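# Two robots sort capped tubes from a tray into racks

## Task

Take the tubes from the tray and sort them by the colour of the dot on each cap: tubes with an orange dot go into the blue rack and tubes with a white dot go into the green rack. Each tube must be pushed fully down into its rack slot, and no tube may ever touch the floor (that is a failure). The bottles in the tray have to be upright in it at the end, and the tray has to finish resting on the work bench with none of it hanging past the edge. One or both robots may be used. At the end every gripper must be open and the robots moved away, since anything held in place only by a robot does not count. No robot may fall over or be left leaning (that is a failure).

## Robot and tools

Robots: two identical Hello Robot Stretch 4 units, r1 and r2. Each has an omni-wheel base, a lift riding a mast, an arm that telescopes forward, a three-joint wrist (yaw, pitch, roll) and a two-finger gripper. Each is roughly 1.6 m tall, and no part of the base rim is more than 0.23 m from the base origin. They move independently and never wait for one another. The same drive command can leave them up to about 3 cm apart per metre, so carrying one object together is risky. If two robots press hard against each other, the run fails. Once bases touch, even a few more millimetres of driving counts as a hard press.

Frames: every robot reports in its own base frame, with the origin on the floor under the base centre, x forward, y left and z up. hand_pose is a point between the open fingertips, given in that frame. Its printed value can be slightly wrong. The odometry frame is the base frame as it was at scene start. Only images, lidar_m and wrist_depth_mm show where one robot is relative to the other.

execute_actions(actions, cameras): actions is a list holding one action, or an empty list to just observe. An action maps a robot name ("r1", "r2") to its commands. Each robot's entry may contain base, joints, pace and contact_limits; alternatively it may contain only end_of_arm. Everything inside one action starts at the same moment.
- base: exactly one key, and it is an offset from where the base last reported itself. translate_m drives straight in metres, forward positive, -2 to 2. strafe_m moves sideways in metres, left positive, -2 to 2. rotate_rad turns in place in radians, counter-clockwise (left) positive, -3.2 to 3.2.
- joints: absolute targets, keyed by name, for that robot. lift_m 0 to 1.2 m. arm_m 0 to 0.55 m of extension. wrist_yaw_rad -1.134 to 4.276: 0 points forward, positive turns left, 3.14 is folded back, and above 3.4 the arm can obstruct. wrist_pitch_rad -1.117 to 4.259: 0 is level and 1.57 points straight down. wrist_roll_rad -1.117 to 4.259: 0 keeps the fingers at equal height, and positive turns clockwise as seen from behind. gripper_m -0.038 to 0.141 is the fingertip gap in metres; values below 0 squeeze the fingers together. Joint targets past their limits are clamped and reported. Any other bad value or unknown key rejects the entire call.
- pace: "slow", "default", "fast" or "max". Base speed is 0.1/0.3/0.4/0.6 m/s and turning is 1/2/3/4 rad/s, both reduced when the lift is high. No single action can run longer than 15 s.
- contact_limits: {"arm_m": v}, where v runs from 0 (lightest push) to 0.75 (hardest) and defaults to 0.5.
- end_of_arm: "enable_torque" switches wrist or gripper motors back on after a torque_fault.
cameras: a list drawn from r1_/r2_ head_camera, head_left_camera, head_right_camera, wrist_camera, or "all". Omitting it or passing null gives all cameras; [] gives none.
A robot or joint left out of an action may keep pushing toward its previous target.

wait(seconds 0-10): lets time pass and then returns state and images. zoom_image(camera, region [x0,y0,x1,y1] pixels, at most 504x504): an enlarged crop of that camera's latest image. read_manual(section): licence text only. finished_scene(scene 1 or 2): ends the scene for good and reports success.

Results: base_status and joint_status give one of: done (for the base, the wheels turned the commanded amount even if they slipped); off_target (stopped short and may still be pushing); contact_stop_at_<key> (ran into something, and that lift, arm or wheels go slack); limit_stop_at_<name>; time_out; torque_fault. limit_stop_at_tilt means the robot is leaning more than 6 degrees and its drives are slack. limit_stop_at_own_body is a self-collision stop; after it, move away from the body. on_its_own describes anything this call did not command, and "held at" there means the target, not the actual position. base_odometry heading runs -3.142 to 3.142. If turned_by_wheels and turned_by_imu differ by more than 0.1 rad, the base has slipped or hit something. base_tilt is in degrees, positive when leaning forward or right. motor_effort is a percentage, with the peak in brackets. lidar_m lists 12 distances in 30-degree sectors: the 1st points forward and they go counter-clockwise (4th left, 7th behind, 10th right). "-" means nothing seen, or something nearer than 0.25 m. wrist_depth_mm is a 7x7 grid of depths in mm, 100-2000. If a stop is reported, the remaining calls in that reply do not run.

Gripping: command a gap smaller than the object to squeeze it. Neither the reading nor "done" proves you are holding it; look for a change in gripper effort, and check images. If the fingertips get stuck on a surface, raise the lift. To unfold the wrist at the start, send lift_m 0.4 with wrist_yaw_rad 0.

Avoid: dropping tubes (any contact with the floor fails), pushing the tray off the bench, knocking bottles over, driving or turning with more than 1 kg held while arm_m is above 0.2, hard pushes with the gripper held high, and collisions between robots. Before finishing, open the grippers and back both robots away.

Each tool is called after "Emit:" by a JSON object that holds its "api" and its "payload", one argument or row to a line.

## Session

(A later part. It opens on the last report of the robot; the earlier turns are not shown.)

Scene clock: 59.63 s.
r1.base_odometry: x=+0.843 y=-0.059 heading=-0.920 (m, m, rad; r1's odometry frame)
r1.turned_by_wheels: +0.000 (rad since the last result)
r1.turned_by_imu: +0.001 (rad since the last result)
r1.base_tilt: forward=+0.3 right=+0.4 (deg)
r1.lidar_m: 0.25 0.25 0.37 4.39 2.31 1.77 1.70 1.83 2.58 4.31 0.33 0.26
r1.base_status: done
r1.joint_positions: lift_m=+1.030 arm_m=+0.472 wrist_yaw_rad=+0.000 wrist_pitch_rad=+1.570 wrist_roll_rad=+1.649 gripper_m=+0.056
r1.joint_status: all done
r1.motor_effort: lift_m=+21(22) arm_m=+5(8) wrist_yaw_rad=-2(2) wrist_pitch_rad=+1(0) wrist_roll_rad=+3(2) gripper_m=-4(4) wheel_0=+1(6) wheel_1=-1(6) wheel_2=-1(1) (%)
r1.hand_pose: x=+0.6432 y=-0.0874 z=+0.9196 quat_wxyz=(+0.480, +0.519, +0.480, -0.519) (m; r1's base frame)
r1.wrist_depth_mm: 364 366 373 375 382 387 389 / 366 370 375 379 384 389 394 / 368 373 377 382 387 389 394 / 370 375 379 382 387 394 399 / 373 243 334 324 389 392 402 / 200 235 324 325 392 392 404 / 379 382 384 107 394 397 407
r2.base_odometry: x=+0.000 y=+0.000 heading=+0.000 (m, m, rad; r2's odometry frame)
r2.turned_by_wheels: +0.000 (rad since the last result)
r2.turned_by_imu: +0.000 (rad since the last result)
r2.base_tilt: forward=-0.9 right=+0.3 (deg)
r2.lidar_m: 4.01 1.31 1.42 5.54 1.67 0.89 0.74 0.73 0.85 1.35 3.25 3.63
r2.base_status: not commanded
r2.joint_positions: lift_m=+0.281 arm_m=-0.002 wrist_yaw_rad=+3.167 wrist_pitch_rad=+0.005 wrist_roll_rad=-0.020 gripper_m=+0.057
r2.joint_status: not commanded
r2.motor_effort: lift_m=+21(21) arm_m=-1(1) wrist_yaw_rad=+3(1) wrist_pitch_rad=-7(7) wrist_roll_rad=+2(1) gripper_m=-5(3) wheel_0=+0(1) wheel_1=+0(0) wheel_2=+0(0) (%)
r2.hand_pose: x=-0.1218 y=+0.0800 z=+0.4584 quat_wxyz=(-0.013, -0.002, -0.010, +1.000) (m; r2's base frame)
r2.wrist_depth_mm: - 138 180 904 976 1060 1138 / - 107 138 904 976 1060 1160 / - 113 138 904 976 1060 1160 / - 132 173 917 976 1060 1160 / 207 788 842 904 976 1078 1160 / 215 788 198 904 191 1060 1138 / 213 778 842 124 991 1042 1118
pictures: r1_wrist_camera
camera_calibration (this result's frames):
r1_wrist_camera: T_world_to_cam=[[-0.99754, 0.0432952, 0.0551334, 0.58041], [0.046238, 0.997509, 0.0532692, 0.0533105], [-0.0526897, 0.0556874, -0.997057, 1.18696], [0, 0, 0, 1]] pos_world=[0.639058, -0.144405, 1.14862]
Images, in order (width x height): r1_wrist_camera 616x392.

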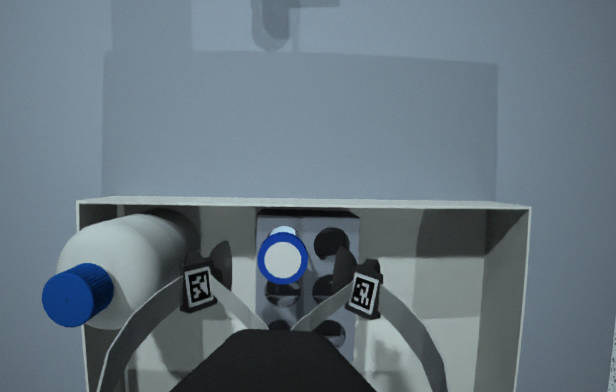

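Emit:
{"api": "execute_actions", "payload": {
  "actions": [
    {"r1":{"joints":{"lift_m":0.99,"gripper_m":0.05}}}
  ],
  "cameras": []
}}

Emit:
{"api": "execute_actions", "payload": {
  "actions": [
    {"r1":{"joints":{"gripper_m":0.005}}}
  ],
  "cameras": []
}}

Emit:
{"api": "execute_actions", "payload": {
  "actions": [
    {"r1":{"joints":{"lift_m":1.085}}}
  ],
  "cameras": ["r1_wrist_camera"]
}}

Emit:
{"api": "execute_actions", "payload": {
  "actions": [
    {"r1":{"base":{"strafe_m":-0.329},"joints":{"arm_m":0.464,"wrist_roll_rad":1.59}}}
  ],
  "cameras": ["r1_wrist_camera"]
}}

Scene clock: 61.73 s.
r1.base_odometry: x=+0.843 y=-0.059 heading=-0.920 (m, m, rad; r1's odometry frame)
r1.turned_by_wheels: +0.000 (rad since the last result)
r1.turned_by_imu: +0.000 (rad since the last result)
r1.base_tilt: forward=+0.4 right=+0.3 (deg)
r1.lidar_m: 0.25 0.26 0.37 4.41 2.34 1.75 1.70 1.83 2.61 4.30 0.36 0.25
r1.base_status: not commanded
r1.joint_positions: lift_m=+0.990 arm_m=+0.472 wrist_yaw_rad=+0.000 wrist_pitch_rad=+1.570 wrist_roll_rad=+1.649 gripper_m=+0.050
r1.joint_status: all done
r1.motor_effort: lift_m=+17(20) arm_m=+5(5) wrist_yaw_rad=-2(2) wrist_pitch_rad=+1(0) wrist_roll_rad=+4(2) gripper_m=-3(1) wheel_0=+1(1) wheel_1=-1(1) wheel_2=-1(2) (%)
r1.hand_pose: x=+0.6432 y=-0.0874 z=+0.8799 quat_wxyz=(+0.480, +0.519, +0.480, -0.519) (m; r1's base frame)
r1.wrist_depth_mm: 325 329 332 338 342 345 347 / 327 332 336 340 343 347 351 / 329 334 338 342 347 351 355 / 330 334 340 343 347 351 355 / 198 229 309 282 347 353 309 / 176 198 215 223 289 353 307 / 203 342 345 107 353 357 301
r2.base_odometry: x=+0.000 y=+0.000 heading=+0.000 (m, m, rad; r2's odometry frame)
r2.turned_by_wheels: +0.000 (rad since the last result)
r2.turned_by_imu: +0.000 (rad since the last result)
r2.base_tilt: forward=-0.8 right=+0.4 (deg)
r2.lidar_m: 4.01 1.33 1.43 5.53 1.66 0.91 0.74 0.73 0.85 1.38 3.24 3.63
r2.base_status: not commanded
r2.joint_positions: lift_m=+0.281 arm_m=-0.002 wrist_yaw_rad=+3.167 wrist_pitch_rad=+0.005 wrist_roll_rad=-0.020 gripper_m=+0.057
r2.joint_status: not commanded
r2.motor_effort: lift_m=+21(21) arm_m=-1(1) wrist_yaw_rad=+0(2) wrist_pitch_rad=-7(8) wrist_roll_rad=+2(1) gripper_m=-4(4) wheel_0=+0(1) wheel_1=+0(0) wheel_2=+0(0) (%)
r2.hand_pose: x=-0.1218 y=+0.0800 z=+0.4584 quat_wxyz=(-0.013, -0.002, -0.010, +1.000) (m; r2's base frame)
r2.wrist_depth_mm: - 138 180 904 976 1060 1160 / - 106 137 904 976 1060 1160 / - 113 137 904 976 1060 1160 / - 132 173 904 976 1078 1160 / 207 778 831 904 976 1078 1160 / 214 788 197 904 192 1078 1160 / 213 778 842 124 976 1042 1118
pictures: none
No camera images: the call's "cameras" was empty. Leave "cameras" out to get every camera's image.

Scene clock: 62.97 s.
r1.base_odometry: x=+0.843 y=-0.059 heading=-0.920 (m, m, rad; r1's odometry frame)
r1.turned_by_wheels: +0.000 (rad since the last result)
r1.turned_by_imu: +0.000 (rad since the last result)
r1.base_tilt: forward=+0.3 right=+0.2 (deg)
r1.lidar_m: 0.25 0.26 0.37 4.41 2.33 1.76 1.69 1.80 2.58 4.32 0.35 0.26
r1.base_status: not commanded
r1.joint_positions: lift_m=+0.990 arm_m=+0.472 wrist_yaw_rad=+0.000 wrist_pitch_rad=+1.570 wrist_roll_rad=+1.649 gripper_m=+0.005
r1.joint_status: all done
r1.motor_effort: lift_m=+17(16) arm_m=+5(5) wrist_yaw_rad=-2(2) wrist_pitch_rad=+0(0) wrist_roll_rad=+3(3) gripper_m=-17(18) wheel_0=+1(1) wheel_1=-1(1) wheel_2=-1(1) (%)
r1.hand_pose: x=+0.6432 y=-0.0874 z=+0.8799 quat_wxyz=(+0.480, +0.519, +0.480, -0.519) (m; r1's base frame)
r1.wrist_depth_mm: 325 329 334 338 342 345 349 / 329 332 334 338 343 347 351 / 330 336 338 342 345 351 355 / 332 334 340 342 347 351 355 / 198 229 312 282 349 351 307 / 176 196 208 215 190 355 307 / 203 342 343 108 353 357 300
r2.base_odometry: x=+0.000 y=+0.000 heading=+0.000 (m, m, rad; r2's odometry frame)
r2.turned_by_wheels: +0.000 (rad since the last result)
r2.turned_by_imu: +0.000 (rad since the last result)
r2.base_tilt: forward=-0.8 right=+0.3 (deg)
r2.lidar_m: 4.01 1.31 1.41 5.55 1.69 0.88 0.72 0.73 0.84 1.36 3.23 3.63
r2.base_status: not commanded
r2.joint_positions: lift_m=+0.281 arm_m=-0.002 wrist_yaw_rad=+3.167 wrist_pitch_rad=+0.005 wrist_roll_rad=-0.020 gripper_m=+0.057
r2.joint_status: not commanded
r2.motor_effort: lift_m=+21(21) arm_m=-1(1) wrist_yaw_rad=+4(1) wrist_pitch_rad=-8(7) wrist_roll_rad=+1(1) gripper_m=-1(6) wheel_0=+0(1) wheel_1=+0(0) wheel_2=+0(0) (%)
r2.hand_pose: x=-0.1218 y=+0.0800 z=+0.4584 quat_wxyz=(-0.013, -0.002, -0.010, +1.000) (m; r2's base frame)
r2.wrist_depth_mm: - 138 180 904 976 1060 1160 / - 106 138 904 976 1060 1160 / - 112 138 904 976 1060 1182 / - 132 173 904 976 1060 1160 / 207 778 842 904 976 1078 1160 / 214 788 198 904 192 1060 1138 / 213 778 842 124 960 1042 1118
pictures: none
No camera images: the call's "cameras" was empty. Leave "cameras" out to get every camera's image.

Scene clock: 64.37 s.
r1.base_odometry: x=+0.843 y=-0.059 heading=-0.920 (m, m, rad; r1's odometry frame)
r1.turned_by_wheels: +0.000 (rad since the last result)
r1.turned_by_imu: +0.000 (rad since the last result)
r1.base_tilt: forward=+0.4 right=+0.3 (deg)
r1.lidar_m: 0.25 0.25 0.37 4.41 2.35 1.76 1.70 1.82 2.59 4.30 0.35 0.25
r1.base_status: not commanded
r1.joint_positions: lift_m=+1.085 arm_m=+0.472 wrist_yaw_rad=+0.000 wrist_pitch_rad=+1.570 wrist_roll_rad=+1.649 gripper_m=+0.005
r1.joint_status: all done
r1.motor_effort: lift_m=+21(22) arm_m=+5(5) wrist_yaw_rad=-1(2) wrist_pitch_rad=+0(0) wrist_roll_rad=+3(1) gripper_m=-17(19) wheel_0=+1(1) wheel_1=-1(1) wheel_2=-1(1) (%)
r1.hand_pose: x=+0.6432 y=-0.0874 z=+0.9745 quat_wxyz=(+0.480, +0.519, +0.480, -0.519) (m; r1's base frame)
r1.wrist_depth_mm: 415 421 427 430 433 439 445 / 418 424 427 433 439 442 449 / 421 427 433 436 442 449 452 / 424 427 433 436 442 449 455 / 430 290 349 285 442 452 459 / 430 255 208 216 190 452 462 / 436 421 439 107 452 442 466
r2.base_odometry: x=+0.000 y=+0.000 heading=+0.000 (m, m, rad; r2's odometry frame)
r2.turned_by_wheels: +0.000 (rad since the last result)
r2.turned_by_imu: +0.000 (rad since the last result)
r2.base_tilt: forward=-0.9 right=+0.5 (deg)
r2.lidar_m: 4.01 1.32 1.42 5.53 1.67 0.90 0.72 0.74 0.82 1.35 3.23 3.60
r2.base_status: not commanded
r2.joint_positions: lift_m=+0.281 arm_m=-0.002 wrist_yaw_rad=+3.167 wrist_pitch_rad=+0.005 wrist_roll_rad=-0.020 gripper_m=+0.057
r2.joint_status: not commanded
r2.motor_effort: lift_m=+21(21) arm_m=-1(1) wrist_yaw_rad=+1(1) wrist_pitch_rad=-7(8) wrist_roll_rad=+3(2) gripper_m=-3(4) wheel_0=+1(0) wheel_1=+0(0) wheel_2=+0(0) (%)
r2.hand_pose: x=-0.1218 y=+0.0800 z=+0.4584 quat_wxyz=(-0.013, -0.002, -0.010, +1.000) (m; r2's base frame)
r2.wrist_depth_mm: - 138 180 904 976 1078 1160 / - 106 138 904 991 1078 1160 / - 113 138 904 976 1060 1160 / - 132 173 904 976 1060 1160 / 207 788 842 904 976 1060 1160 / 214 798 198 904 192 1078 1160 / 213 778 842 124 976 1025 1118
pictures: r1_wrist_camera
camera_calibration (this result's frames):
r1_wrist_camera: T_world_to_cam=[[-0.99754, 0.0432951, 0.0551334, 0.577384], [0.046238, 0.997509, 0.0532692, 0.050382], [-0.0526897, 0.0556874, -0.997057, 1.24177], [0, 0, 0, 1]] pos_world=[0.639062, -0.144405, 1.20359]
Images, in order (width x height): r1_wrist_camera 616x392.

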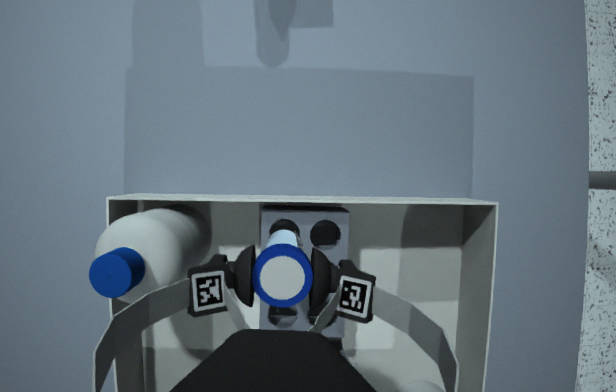

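Scene clock: 66.80 s.
r1.base_odometry: x=+0.581 y=-0.258 heading=-0.920 (m, m, rad; r1's odometry frame)
r1.turned_by_wheels: +0.000 (rad since the last result)
r1.turned_by_imu: +0.000 (rad since the last result)
r1.base_tilt: forward=+0.2 right=+0.4 (deg)
r1.lidar_m: 0.25 0.26 0.35 1.15 2.31 1.77 1.72 1.87 2.61 3.99 0.34 0.25
r1.base_status: done
r1.joint_positions: lift_m=+1.085 arm_m=+0.465 wrist_yaw_rad=+0.000 wrist_pitch_rad=+1.570 wrist_roll_rad=+1.591 gripper_m=+0.005
r1.joint_status: all done
r1.motor_effort: lift_m=+21(21) arm_m=-5(2) wrist_yaw_rad=-2(2) wrist_pitch_rad=+1(1) wrist_roll_rad=+2(3) gripper_m=-19(17) wheel_0=-1(10) wheel_1=+2(6) wheel_2=-1(0) (%)
r1.hand_pose: x=+0.6360 y=-0.0874 z=+0.9746 quat_wxyz=(+0.495, +0.505, +0.495, -0.505) (m; r1's base frame)
r1.wrist_depth_mm: 415 418 427 430 436 442 445 / 418 421 430 433 439 445 445 / 421 427 430 430 442 449 452 / 424 427 436 382 445 452 455 / 427 433 436 285 449 455 459 / 430 433 207 216 190 459 462 / 436 439 442 107 455 459 466
r2.base_odometry: x=+0.000 y=+0.000 heading=+0.000 (m, m, rad; r2's odometry frame)
r2.turned_by_wheels: +0.000 (rad since the last result)
r2.turned_by_imu: +0.000 (rad since the last result)
r2.base_tilt: forward=-0.8 right=+0.4 (deg)
r2.lidar_m: 4.01 1.31 1.43 5.52 1.68 0.89 0.74 0.73 0.84 1.36 3.24 3.66
r2.base_status: not commanded
r2.joint_positions: lift_m=+0.281 arm_m=-0.002 wrist_yaw_rad=+3.167 wrist_pitch_rad=+0.005 wrist_roll_rad=-0.020 gripper_m=+0.057
r2.joint_status: not commanded
r2.motor_effort: lift_m=+21(21) arm_m=-1(1) wrist_yaw_rad=+2(0) wrist_pitch_rad=-8(7) wrist_roll_rad=+0(1) gripper_m=-4(8) wheel_0=+0(0) wheel_1=+0(0) wheel_2=+0(0) (%)
r2.hand_pose: x=-0.1218 y=+0.0800 z=+0.4584 quat_wxyz=(-0.013, -0.002, -0.010, +1.000) (m; r2's base frame)
r2.wrist_depth_mm: - 138 181 904 976 1060 1160 / - 106 137 904 976 1060 1160 / - 113 138 904 991 1060 1160 / - 132 173 904 976 1060 1160 / 207 788 831 904 976 1060 1160 / 215 788 197 917 191 1078 1160 / 214 778 842 124 976 1042 1098
pictures: r1_wrist_camera
camera_calibration (this result's frames):
r1_wrist_camera: T_world_to_cam=[[-0.998361, -0.0154201, 0.0551178, 0.565579], [-0.012484, 0.998505, 0.0532219, 0.088196], [-0.0558561, 0.0524465, -0.99706, 1.24315], [0, 0, 0, 1]] pos_world=[0.635191, -0.144542, 1.20363]
Images, in order (width x height): r1_wrist_camera 616x392.

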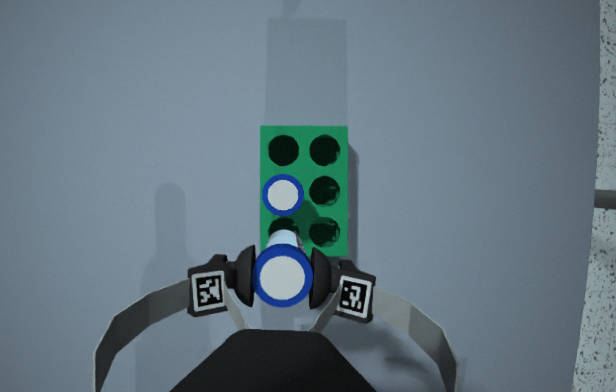

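Emit:
{"api": "execute_actions", "payload": {
  "actions": [
    {"r1":{"joints":{"lift_m":0.986},"pace":"slow"}}
  ],
  "cameras": []
}}

Emit:
{"api": "execute_actions", "payload": {
  "actions": [
    {"r1":{"joints":{"gripper_m":0.056}}}
  ],
  "cameras": ["r1_wrist_camera"]
}}

Emit:
{"api": "execute_actions", "payload": {
  "actions": [
    {"r1":{"joints":{"lift_m":1.05},"pace":"fast"}}
  ],
  "cameras": []
}}

Emit:
{"api": "execute_actions", "payload": {
  "actions": [
    {"r1":{"base":{"translate_m":-0.35},"joints":{"arm_m":0},"pace":"fast"}}
  ],
  "cameras": ["r1_head_camera"]
}}

Scene clock: 69.93 s.
r1.base_odometry: x=+0.581 y=-0.258 heading=-0.920 (m, m, rad; r1's odometry frame)
r1.turned_by_wheels: +0.000 (rad since the last result)
r1.turned_by_imu: +0.000 (rad since the last result)
r1.base_tilt: forward=+0.3 right=+0.3 (deg)
r1.lidar_m: 0.25 0.25 0.34 1.14 2.33 1.78 1.71 1.82 2.58 3.99 0.34 0.25
r1.base_status: not commanded
r1.joint_positions: lift_m=+0.986 arm_m=+0.465 wrist_yaw_rad=+0.000 wrist_pitch_rad=+1.570 wrist_roll_rad=+1.591 gripper_m=+0.005
r1.joint_status: all done
r1.motor_effort: lift_m=+16(20) arm_m=-4(5) wrist_yaw_rad=-1(1) wrist_pitch_rad=+0(1) wrist_roll_rad=+0(0) gripper_m=-16(17) wheel_0=-1(1) wheel_1=+2(1) wheel_2=+0(1) (%)
r1.hand_pose: x=+0.6360 y=-0.0874 z=+0.8759 quat_wxyz=(+0.495, +0.505, +0.495, -0.505) (m; r1's base frame)
r1.wrist_depth_mm: 322 325 330 334 338 342 345 / 324 329 332 336 340 343 345 / 327 330 332 330 343 347 351 / 329 332 336 279 345 351 353 / 332 334 336 220 347 351 357 / 334 336 208 216 190 353 359 / 336 340 342 107 353 359 362
r2.base_odometry: x=+0.000 y=+0.000 heading=+0.000 (m, m, rad; r2's odometry frame)
r2.turned_by_wheels: +0.000 (rad since the last result)
r2.turned_by_imu: +0.000 (rad since the last result)
r2.base_tilt: forward=-0.8 right=+0.2 (deg)
r2.lidar_m: 4.00 1.31 1.43 5.55 1.67 0.89 0.73 0.72 0.85 1.36 3.24 3.62
r2.base_status: not commanded
r2.joint_positions: lift_m=+0.281 arm_m=-0.002 wrist_yaw_rad=+3.167 wrist_pitch_rad=+0.005 wrist_roll_rad=-0.020 gripper_m=+0.057
r2.joint_status: not commanded
r2.motor_effort: lift_m=+21(21) arm_m=-1(1) wrist_yaw_rad=+1(0) wrist_pitch_rad=-8(7) wrist_roll_rad=+4(1) gripper_m=-4(4) wheel_0=+0(1) wheel_1=+0(0) wheel_2=+0(0) (%)
r2.hand_pose: x=-0.1218 y=+0.0800 z=+0.4584 quat_wxyz=(-0.013, -0.002, -0.010, +1.000) (m; r2's base frame)
r2.wrist_depth_mm: - 138 181 904 976 1060 1138 / - 106 138 904 976 1060 1160 / - 112 138 904 991 1060 1160 / - 132 173 904 976 1060 1160 / 207 788 842 904 991 1060 1160 / 214 798 197 917 192 1078 1160 / 213 778 842 124 960 1042 1118
pictures: none
No camera images: the call's "cameras" was empty. Leave "cameras" out to get every camera's image.

Scene clock: 71.23 s.
r1.base_odometry: x=+0.581 y=-0.258 heading=-0.920 (m, m, rad; r1's odometry frame)
r1.turned_by_wheels: +0.000 (rad since the last result)
r1.turned_by_imu: +0.000 (rad since the last result)
r1.base_tilt: forward=+0.4 right=+0.4 (deg)
r1.lidar_m: 0.25 0.25 0.37 1.14 2.34 1.78 1.72 1.84 2.61 3.98 0.34 0.25
r1.base_status: not commanded
r1.joint_positions: lift_m=+0.986 arm_m=+0.465 wrist_yaw_rad=+0.000 wrist_pitch_rad=+1.570 wrist_roll_rad=+1.591 gripper_m=+0.056
r1.joint_status: all done
r1.motor_effort: lift_m=+17(16) arm_m=-5(5) wrist_yaw_rad=-2(2) wrist_pitch_rad=+1(0) wrist_roll_rad=-3(0) gripper_m=-3(18) wheel_0=-1(1) wheel_1=+2(1) wheel_2=-1(1) (%)
r1.hand_pose: x=+0.6360 y=-0.0874 z=+0.8759 quat_wxyz=(+0.495, +0.505, +0.495, -0.505) (m; r1's base frame)
r1.wrist_depth_mm: 322 325 329 334 336 342 345 / 324 327 332 336 340 343 347 / 327 329 334 330 342 345 349 / 329 332 336 279 343 349 351 / 332 336 338 230 347 351 355 / 332 336 220 222 347 353 359 / 336 340 342 107 351 359 362
r2.base_odometry: x=+0.000 y=+0.000 heading=+0.000 (m, m, rad; r2's odometry frame)
r2.turned_by_wheels: +0.000 (rad since the last result)
r2.turned_by_imu: +0.000 (rad since the last result)
r2.base_tilt: forward=-0.8 right=+0.4 (deg)
r2.lidar_m: 4.01 1.32 1.42 5.56 1.67 0.89 0.75 0.71 0.83 1.36 3.23 3.63
r2.base_status: not commanded
r2.joint_positions: lift_m=+0.281 arm_m=-0.002 wrist_yaw_rad=+3.167 wrist_pitch_rad=+0.005 wrist_roll_rad=-0.020 gripper_m=+0.057
r2.joint_status: not commanded
r2.motor_effort: lift_m=+21(21) arm_m=-1(1) wrist_yaw_rad=+2(1) wrist_pitch_rad=-7(8) wrist_roll_rad=+1(2) gripper_m=-4(6) wheel_0=+0(0) wheel_1=+0(0) wheel_2=+0(0) (%)
r2.hand_pose: x=-0.1218 y=+0.0800 z=+0.4584 quat_wxyz=(-0.013, -0.002, -0.010, +1.000) (m; r2's base frame)
r2.wrist_depth_mm: - 138 180 917 991 1060 1138 / - 106 138 904 976 1060 1160 / - 113 138 917 991 1060 1160 / - 132 173 904 960 1060 1160 / 208 778 831 904 976 1060 1160 / 214 788 197 917 191 1078 1138 / 213 778 842 124 960 1042 1098
pictures: r1_wrist_camera
camera_calibration (this result's frames):
r1_wrist_camera: T_world_to_cam=[[-0.998361, -0.0154209, 0.0551178, 0.57101], [-0.0124849, 0.998505, 0.0532219, 0.0934469], [-0.0558561, 0.0524465, -0.99706, 1.14479], [0, 0, 0, 1]] pos_world=[0.635184, -0.144542, 1.10498]
Images, in order (width x height): r1_wrist_camera 616x392.

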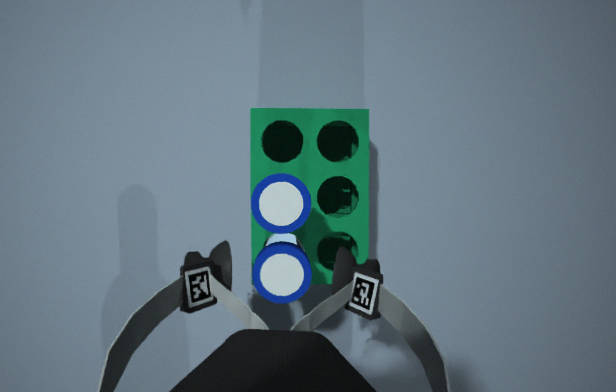

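Scene clock: 72.23 s.
r1.base_odometry: x=+0.581 y=-0.258 heading=-0.920 (m, m, rad; r1's odometry frame)
r1.turned_by_wheels: +0.000 (rad since the last result)
r1.turned_by_imu: +0.000 (rad since the last result)
r1.base_tilt: forward=+0.3 right=+0.4 (deg)
r1.lidar_m: 0.25 0.26 0.36 1.15 2.31 1.77 1.70 1.82 2.61 4.01 0.33 0.26
r1.base_status: not commanded
r1.joint_positions: lift_m=+1.050 arm_m=+0.465 wrist_yaw_rad=+0.000 wrist_pitch_rad=+1.570 wrist_roll_rad=+1.591 gripper_m=+0.056
r1.joint_status: all done
r1.motor_effort: lift_m=+21(22) arm_m=-5(5) wrist_yaw_rad=-1(1) wrist_pitch_rad=+0(1) wrist_roll_rad=-2(1) gripper_m=-3(5) wheel_0=-1(1) wheel_1=+2(1) wheel_2=-1(1) (%)
r1.hand_pose: x=+0.6360 y=-0.0874 z=+0.9396 quat_wxyz=(+0.495, +0.505, +0.495, -0.505) (m; r1's base frame)
r1.wrist_depth_mm: 384 387 392 397 402 407 410 / 387 389 394 399 404 410 413 / 389 392 394 397 407 413 415 / 392 397 399 345 410 415 418 / 394 402 404 347 413 418 421 / 399 399 404 410 415 421 427 / 397 404 407 107 418 424 427
r2.base_odometry: x=+0.000 y=+0.000 heading=+0.000 (m, m, rad; r2's odometry frame)
r2.turned_by_wheels: +0.000 (rad since the last result)
r2.turned_by_imu: +0.000 (rad since the last result)
r2.base_tilt: forward=-0.9 right=+0.3 (deg)
r2.lidar_m: 4.01 1.32 1.41 5.52 1.67 0.89 0.75 0.73 0.84 1.35 3.24 3.64
r2.base_status: not commanded
r2.joint_positions: lift_m=+0.281 arm_m=-0.002 wrist_yaw_rad=+3.167 wrist_pitch_rad=+0.005 wrist_roll_rad=-0.020 gripper_m=+0.057
r2.joint_status: not commanded
r2.motor_effort: lift_m=+21(21) arm_m=-1(1) wrist_yaw_rad=+2(0) wrist_pitch_rad=-8(8) wrist_roll_rad=+1(0) gripper_m=-2(4) wheel_0=+0(0) wheel_1=+0(0) wheel_2=+0(0) (%)
r2.hand_pose: x=-0.1218 y=+0.0800 z=+0.4584 quat_wxyz=(-0.013, -0.002, -0.010, +1.000) (m; r2's base frame)
r2.wrist_depth_mm: - 138 181 904 976 1060 1138 / - 106 137 904 976 1060 1160 / - 112 138 904 976 1060 1160 / - 132 173 904 976 1060 1160 / 207 788 842 904 976 1060 1138 / 215 788 197 904 191 1060 1138 / 213 778 842 124 960 1042 1098
pictures: none
No camera images: the call's "cameras" was empty. Leave "cameras" out to get every camera's image.

Scene clock: 74.73 s.
r1.base_odometry: x=+0.369 y=+0.021 heading=-0.920 (m, m, rad; r1's odometry frame)
r1.turned_by_wheels: +0.000 (rad since the last result)
r1.turned_by_imu: +0.000 (rad since the last result)
r1.base_tilt: forward=+0.2 right=+0.3 (deg)
r1.lidar_m: 0.56 0.61 0.87 4.65 1.88 1.43 1.38 1.45 2.11 3.97 4.22 0.61
r1.base_status: done
r1.joint_positions: lift_m=+1.050 arm_m=+0.001 wrist_yaw_rad=+0.000 wrist_pitch_rad=+1.570 wrist_roll_rad=+1.590 gripper_m=+0.056
r1.joint_status: all done
r1.motor_effort: lift_m=+20(21) arm_m=-5(2) wrist_yaw_rad=-1(2) wrist_pitch_rad=+0(0) wrist_roll_rad=+0(0) gripper_m=-4(4) wheel_0=+1(2) wheel_1=+0(5) wheel_2=-2(10) (%)
r1.hand_pose: x=+0.1719 y=-0.0874 z=+0.9396 quat_wxyz=(+0.495, +0.505, +0.495, -0.505) (m; r1's base frame)
r1.wrist_depth_mm: 1098 1118 1138 1138 1160 1205 1182 / 788 1118 1138 1160 1160 1182 1205 / 1138 1138 1160 1160 1182 1182 1205 / 1118 1138 1138 960 960 574 1205 / 1138 1138 1138 960 976 1229 1205 / 1160 1138 1182 1182 960 1229 1229 / 1160 1160 1182 107 1205 1229 1255
r2.base_odometry: x=+0.000 y=+0.000 heading=+0.000 (m, m, rad; r2's odometry frame)
r2.turned_by_wheels: +0.000 (rad since the last result)
r2.turned_by_imu: +0.000 (rad since the last result)
r2.base_tilt: forward=-0.8 right=+0.3 (deg)
r2.lidar_m: 4.01 1.31 1.41 5.52 1.69 0.90 0.73 0.73 0.83 1.37 3.24 3.66
r2.base_status: not commanded
r2.joint_positions: lift_m=+0.281 arm_m=-0.002 wrist_yaw_rad=+3.167 wrist_pitch_rad=+0.005 wrist_roll_rad=-0.020 gripper_m=+0.057
r2.joint_status: not commanded
r2.motor_effort: lift_m=+21(21) arm_m=-1(1) wrist_yaw_rad=+1(2) wrist_pitch_rad=-7(7) wrist_roll_rad=+1(0) gripper_m=-3(5) wheel_0=+0(0) wheel_1=+0(0) wheel_2=+0(1) (%)
r2.hand_pose: x=-0.1218 y=+0.0800 z=+0.4584 quat_wxyz=(-0.013, -0.002, -0.010, +1.000) (m; r2's base frame)
r2.wrist_depth_mm: - 138 180 904 991 1060 1160 / - 107 137 904 976 1060 1160 / - 113 138 917 976 1060 1182 / - 132 173 904 976 1060 1160 / 207 788 842 917 976 1060 1160 / 214 788 198 904 192 1060 1138 / 214 778 842 124 976 1025 1118
pictures: r1_head_camera
Images, in order (width x height): r1_head_camera 420x560.

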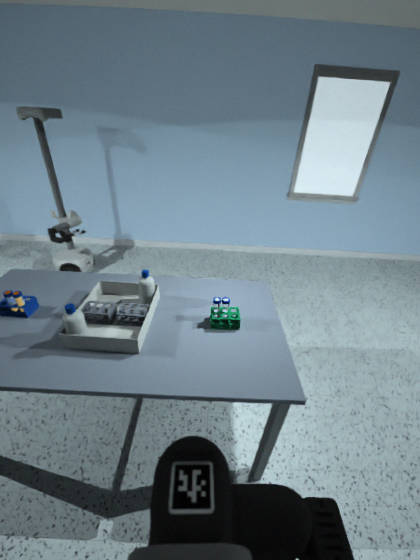

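Emit:
{"api": "finished_scene", "payload": {
  "scene": 2
}}

The scene is finished: the task was done.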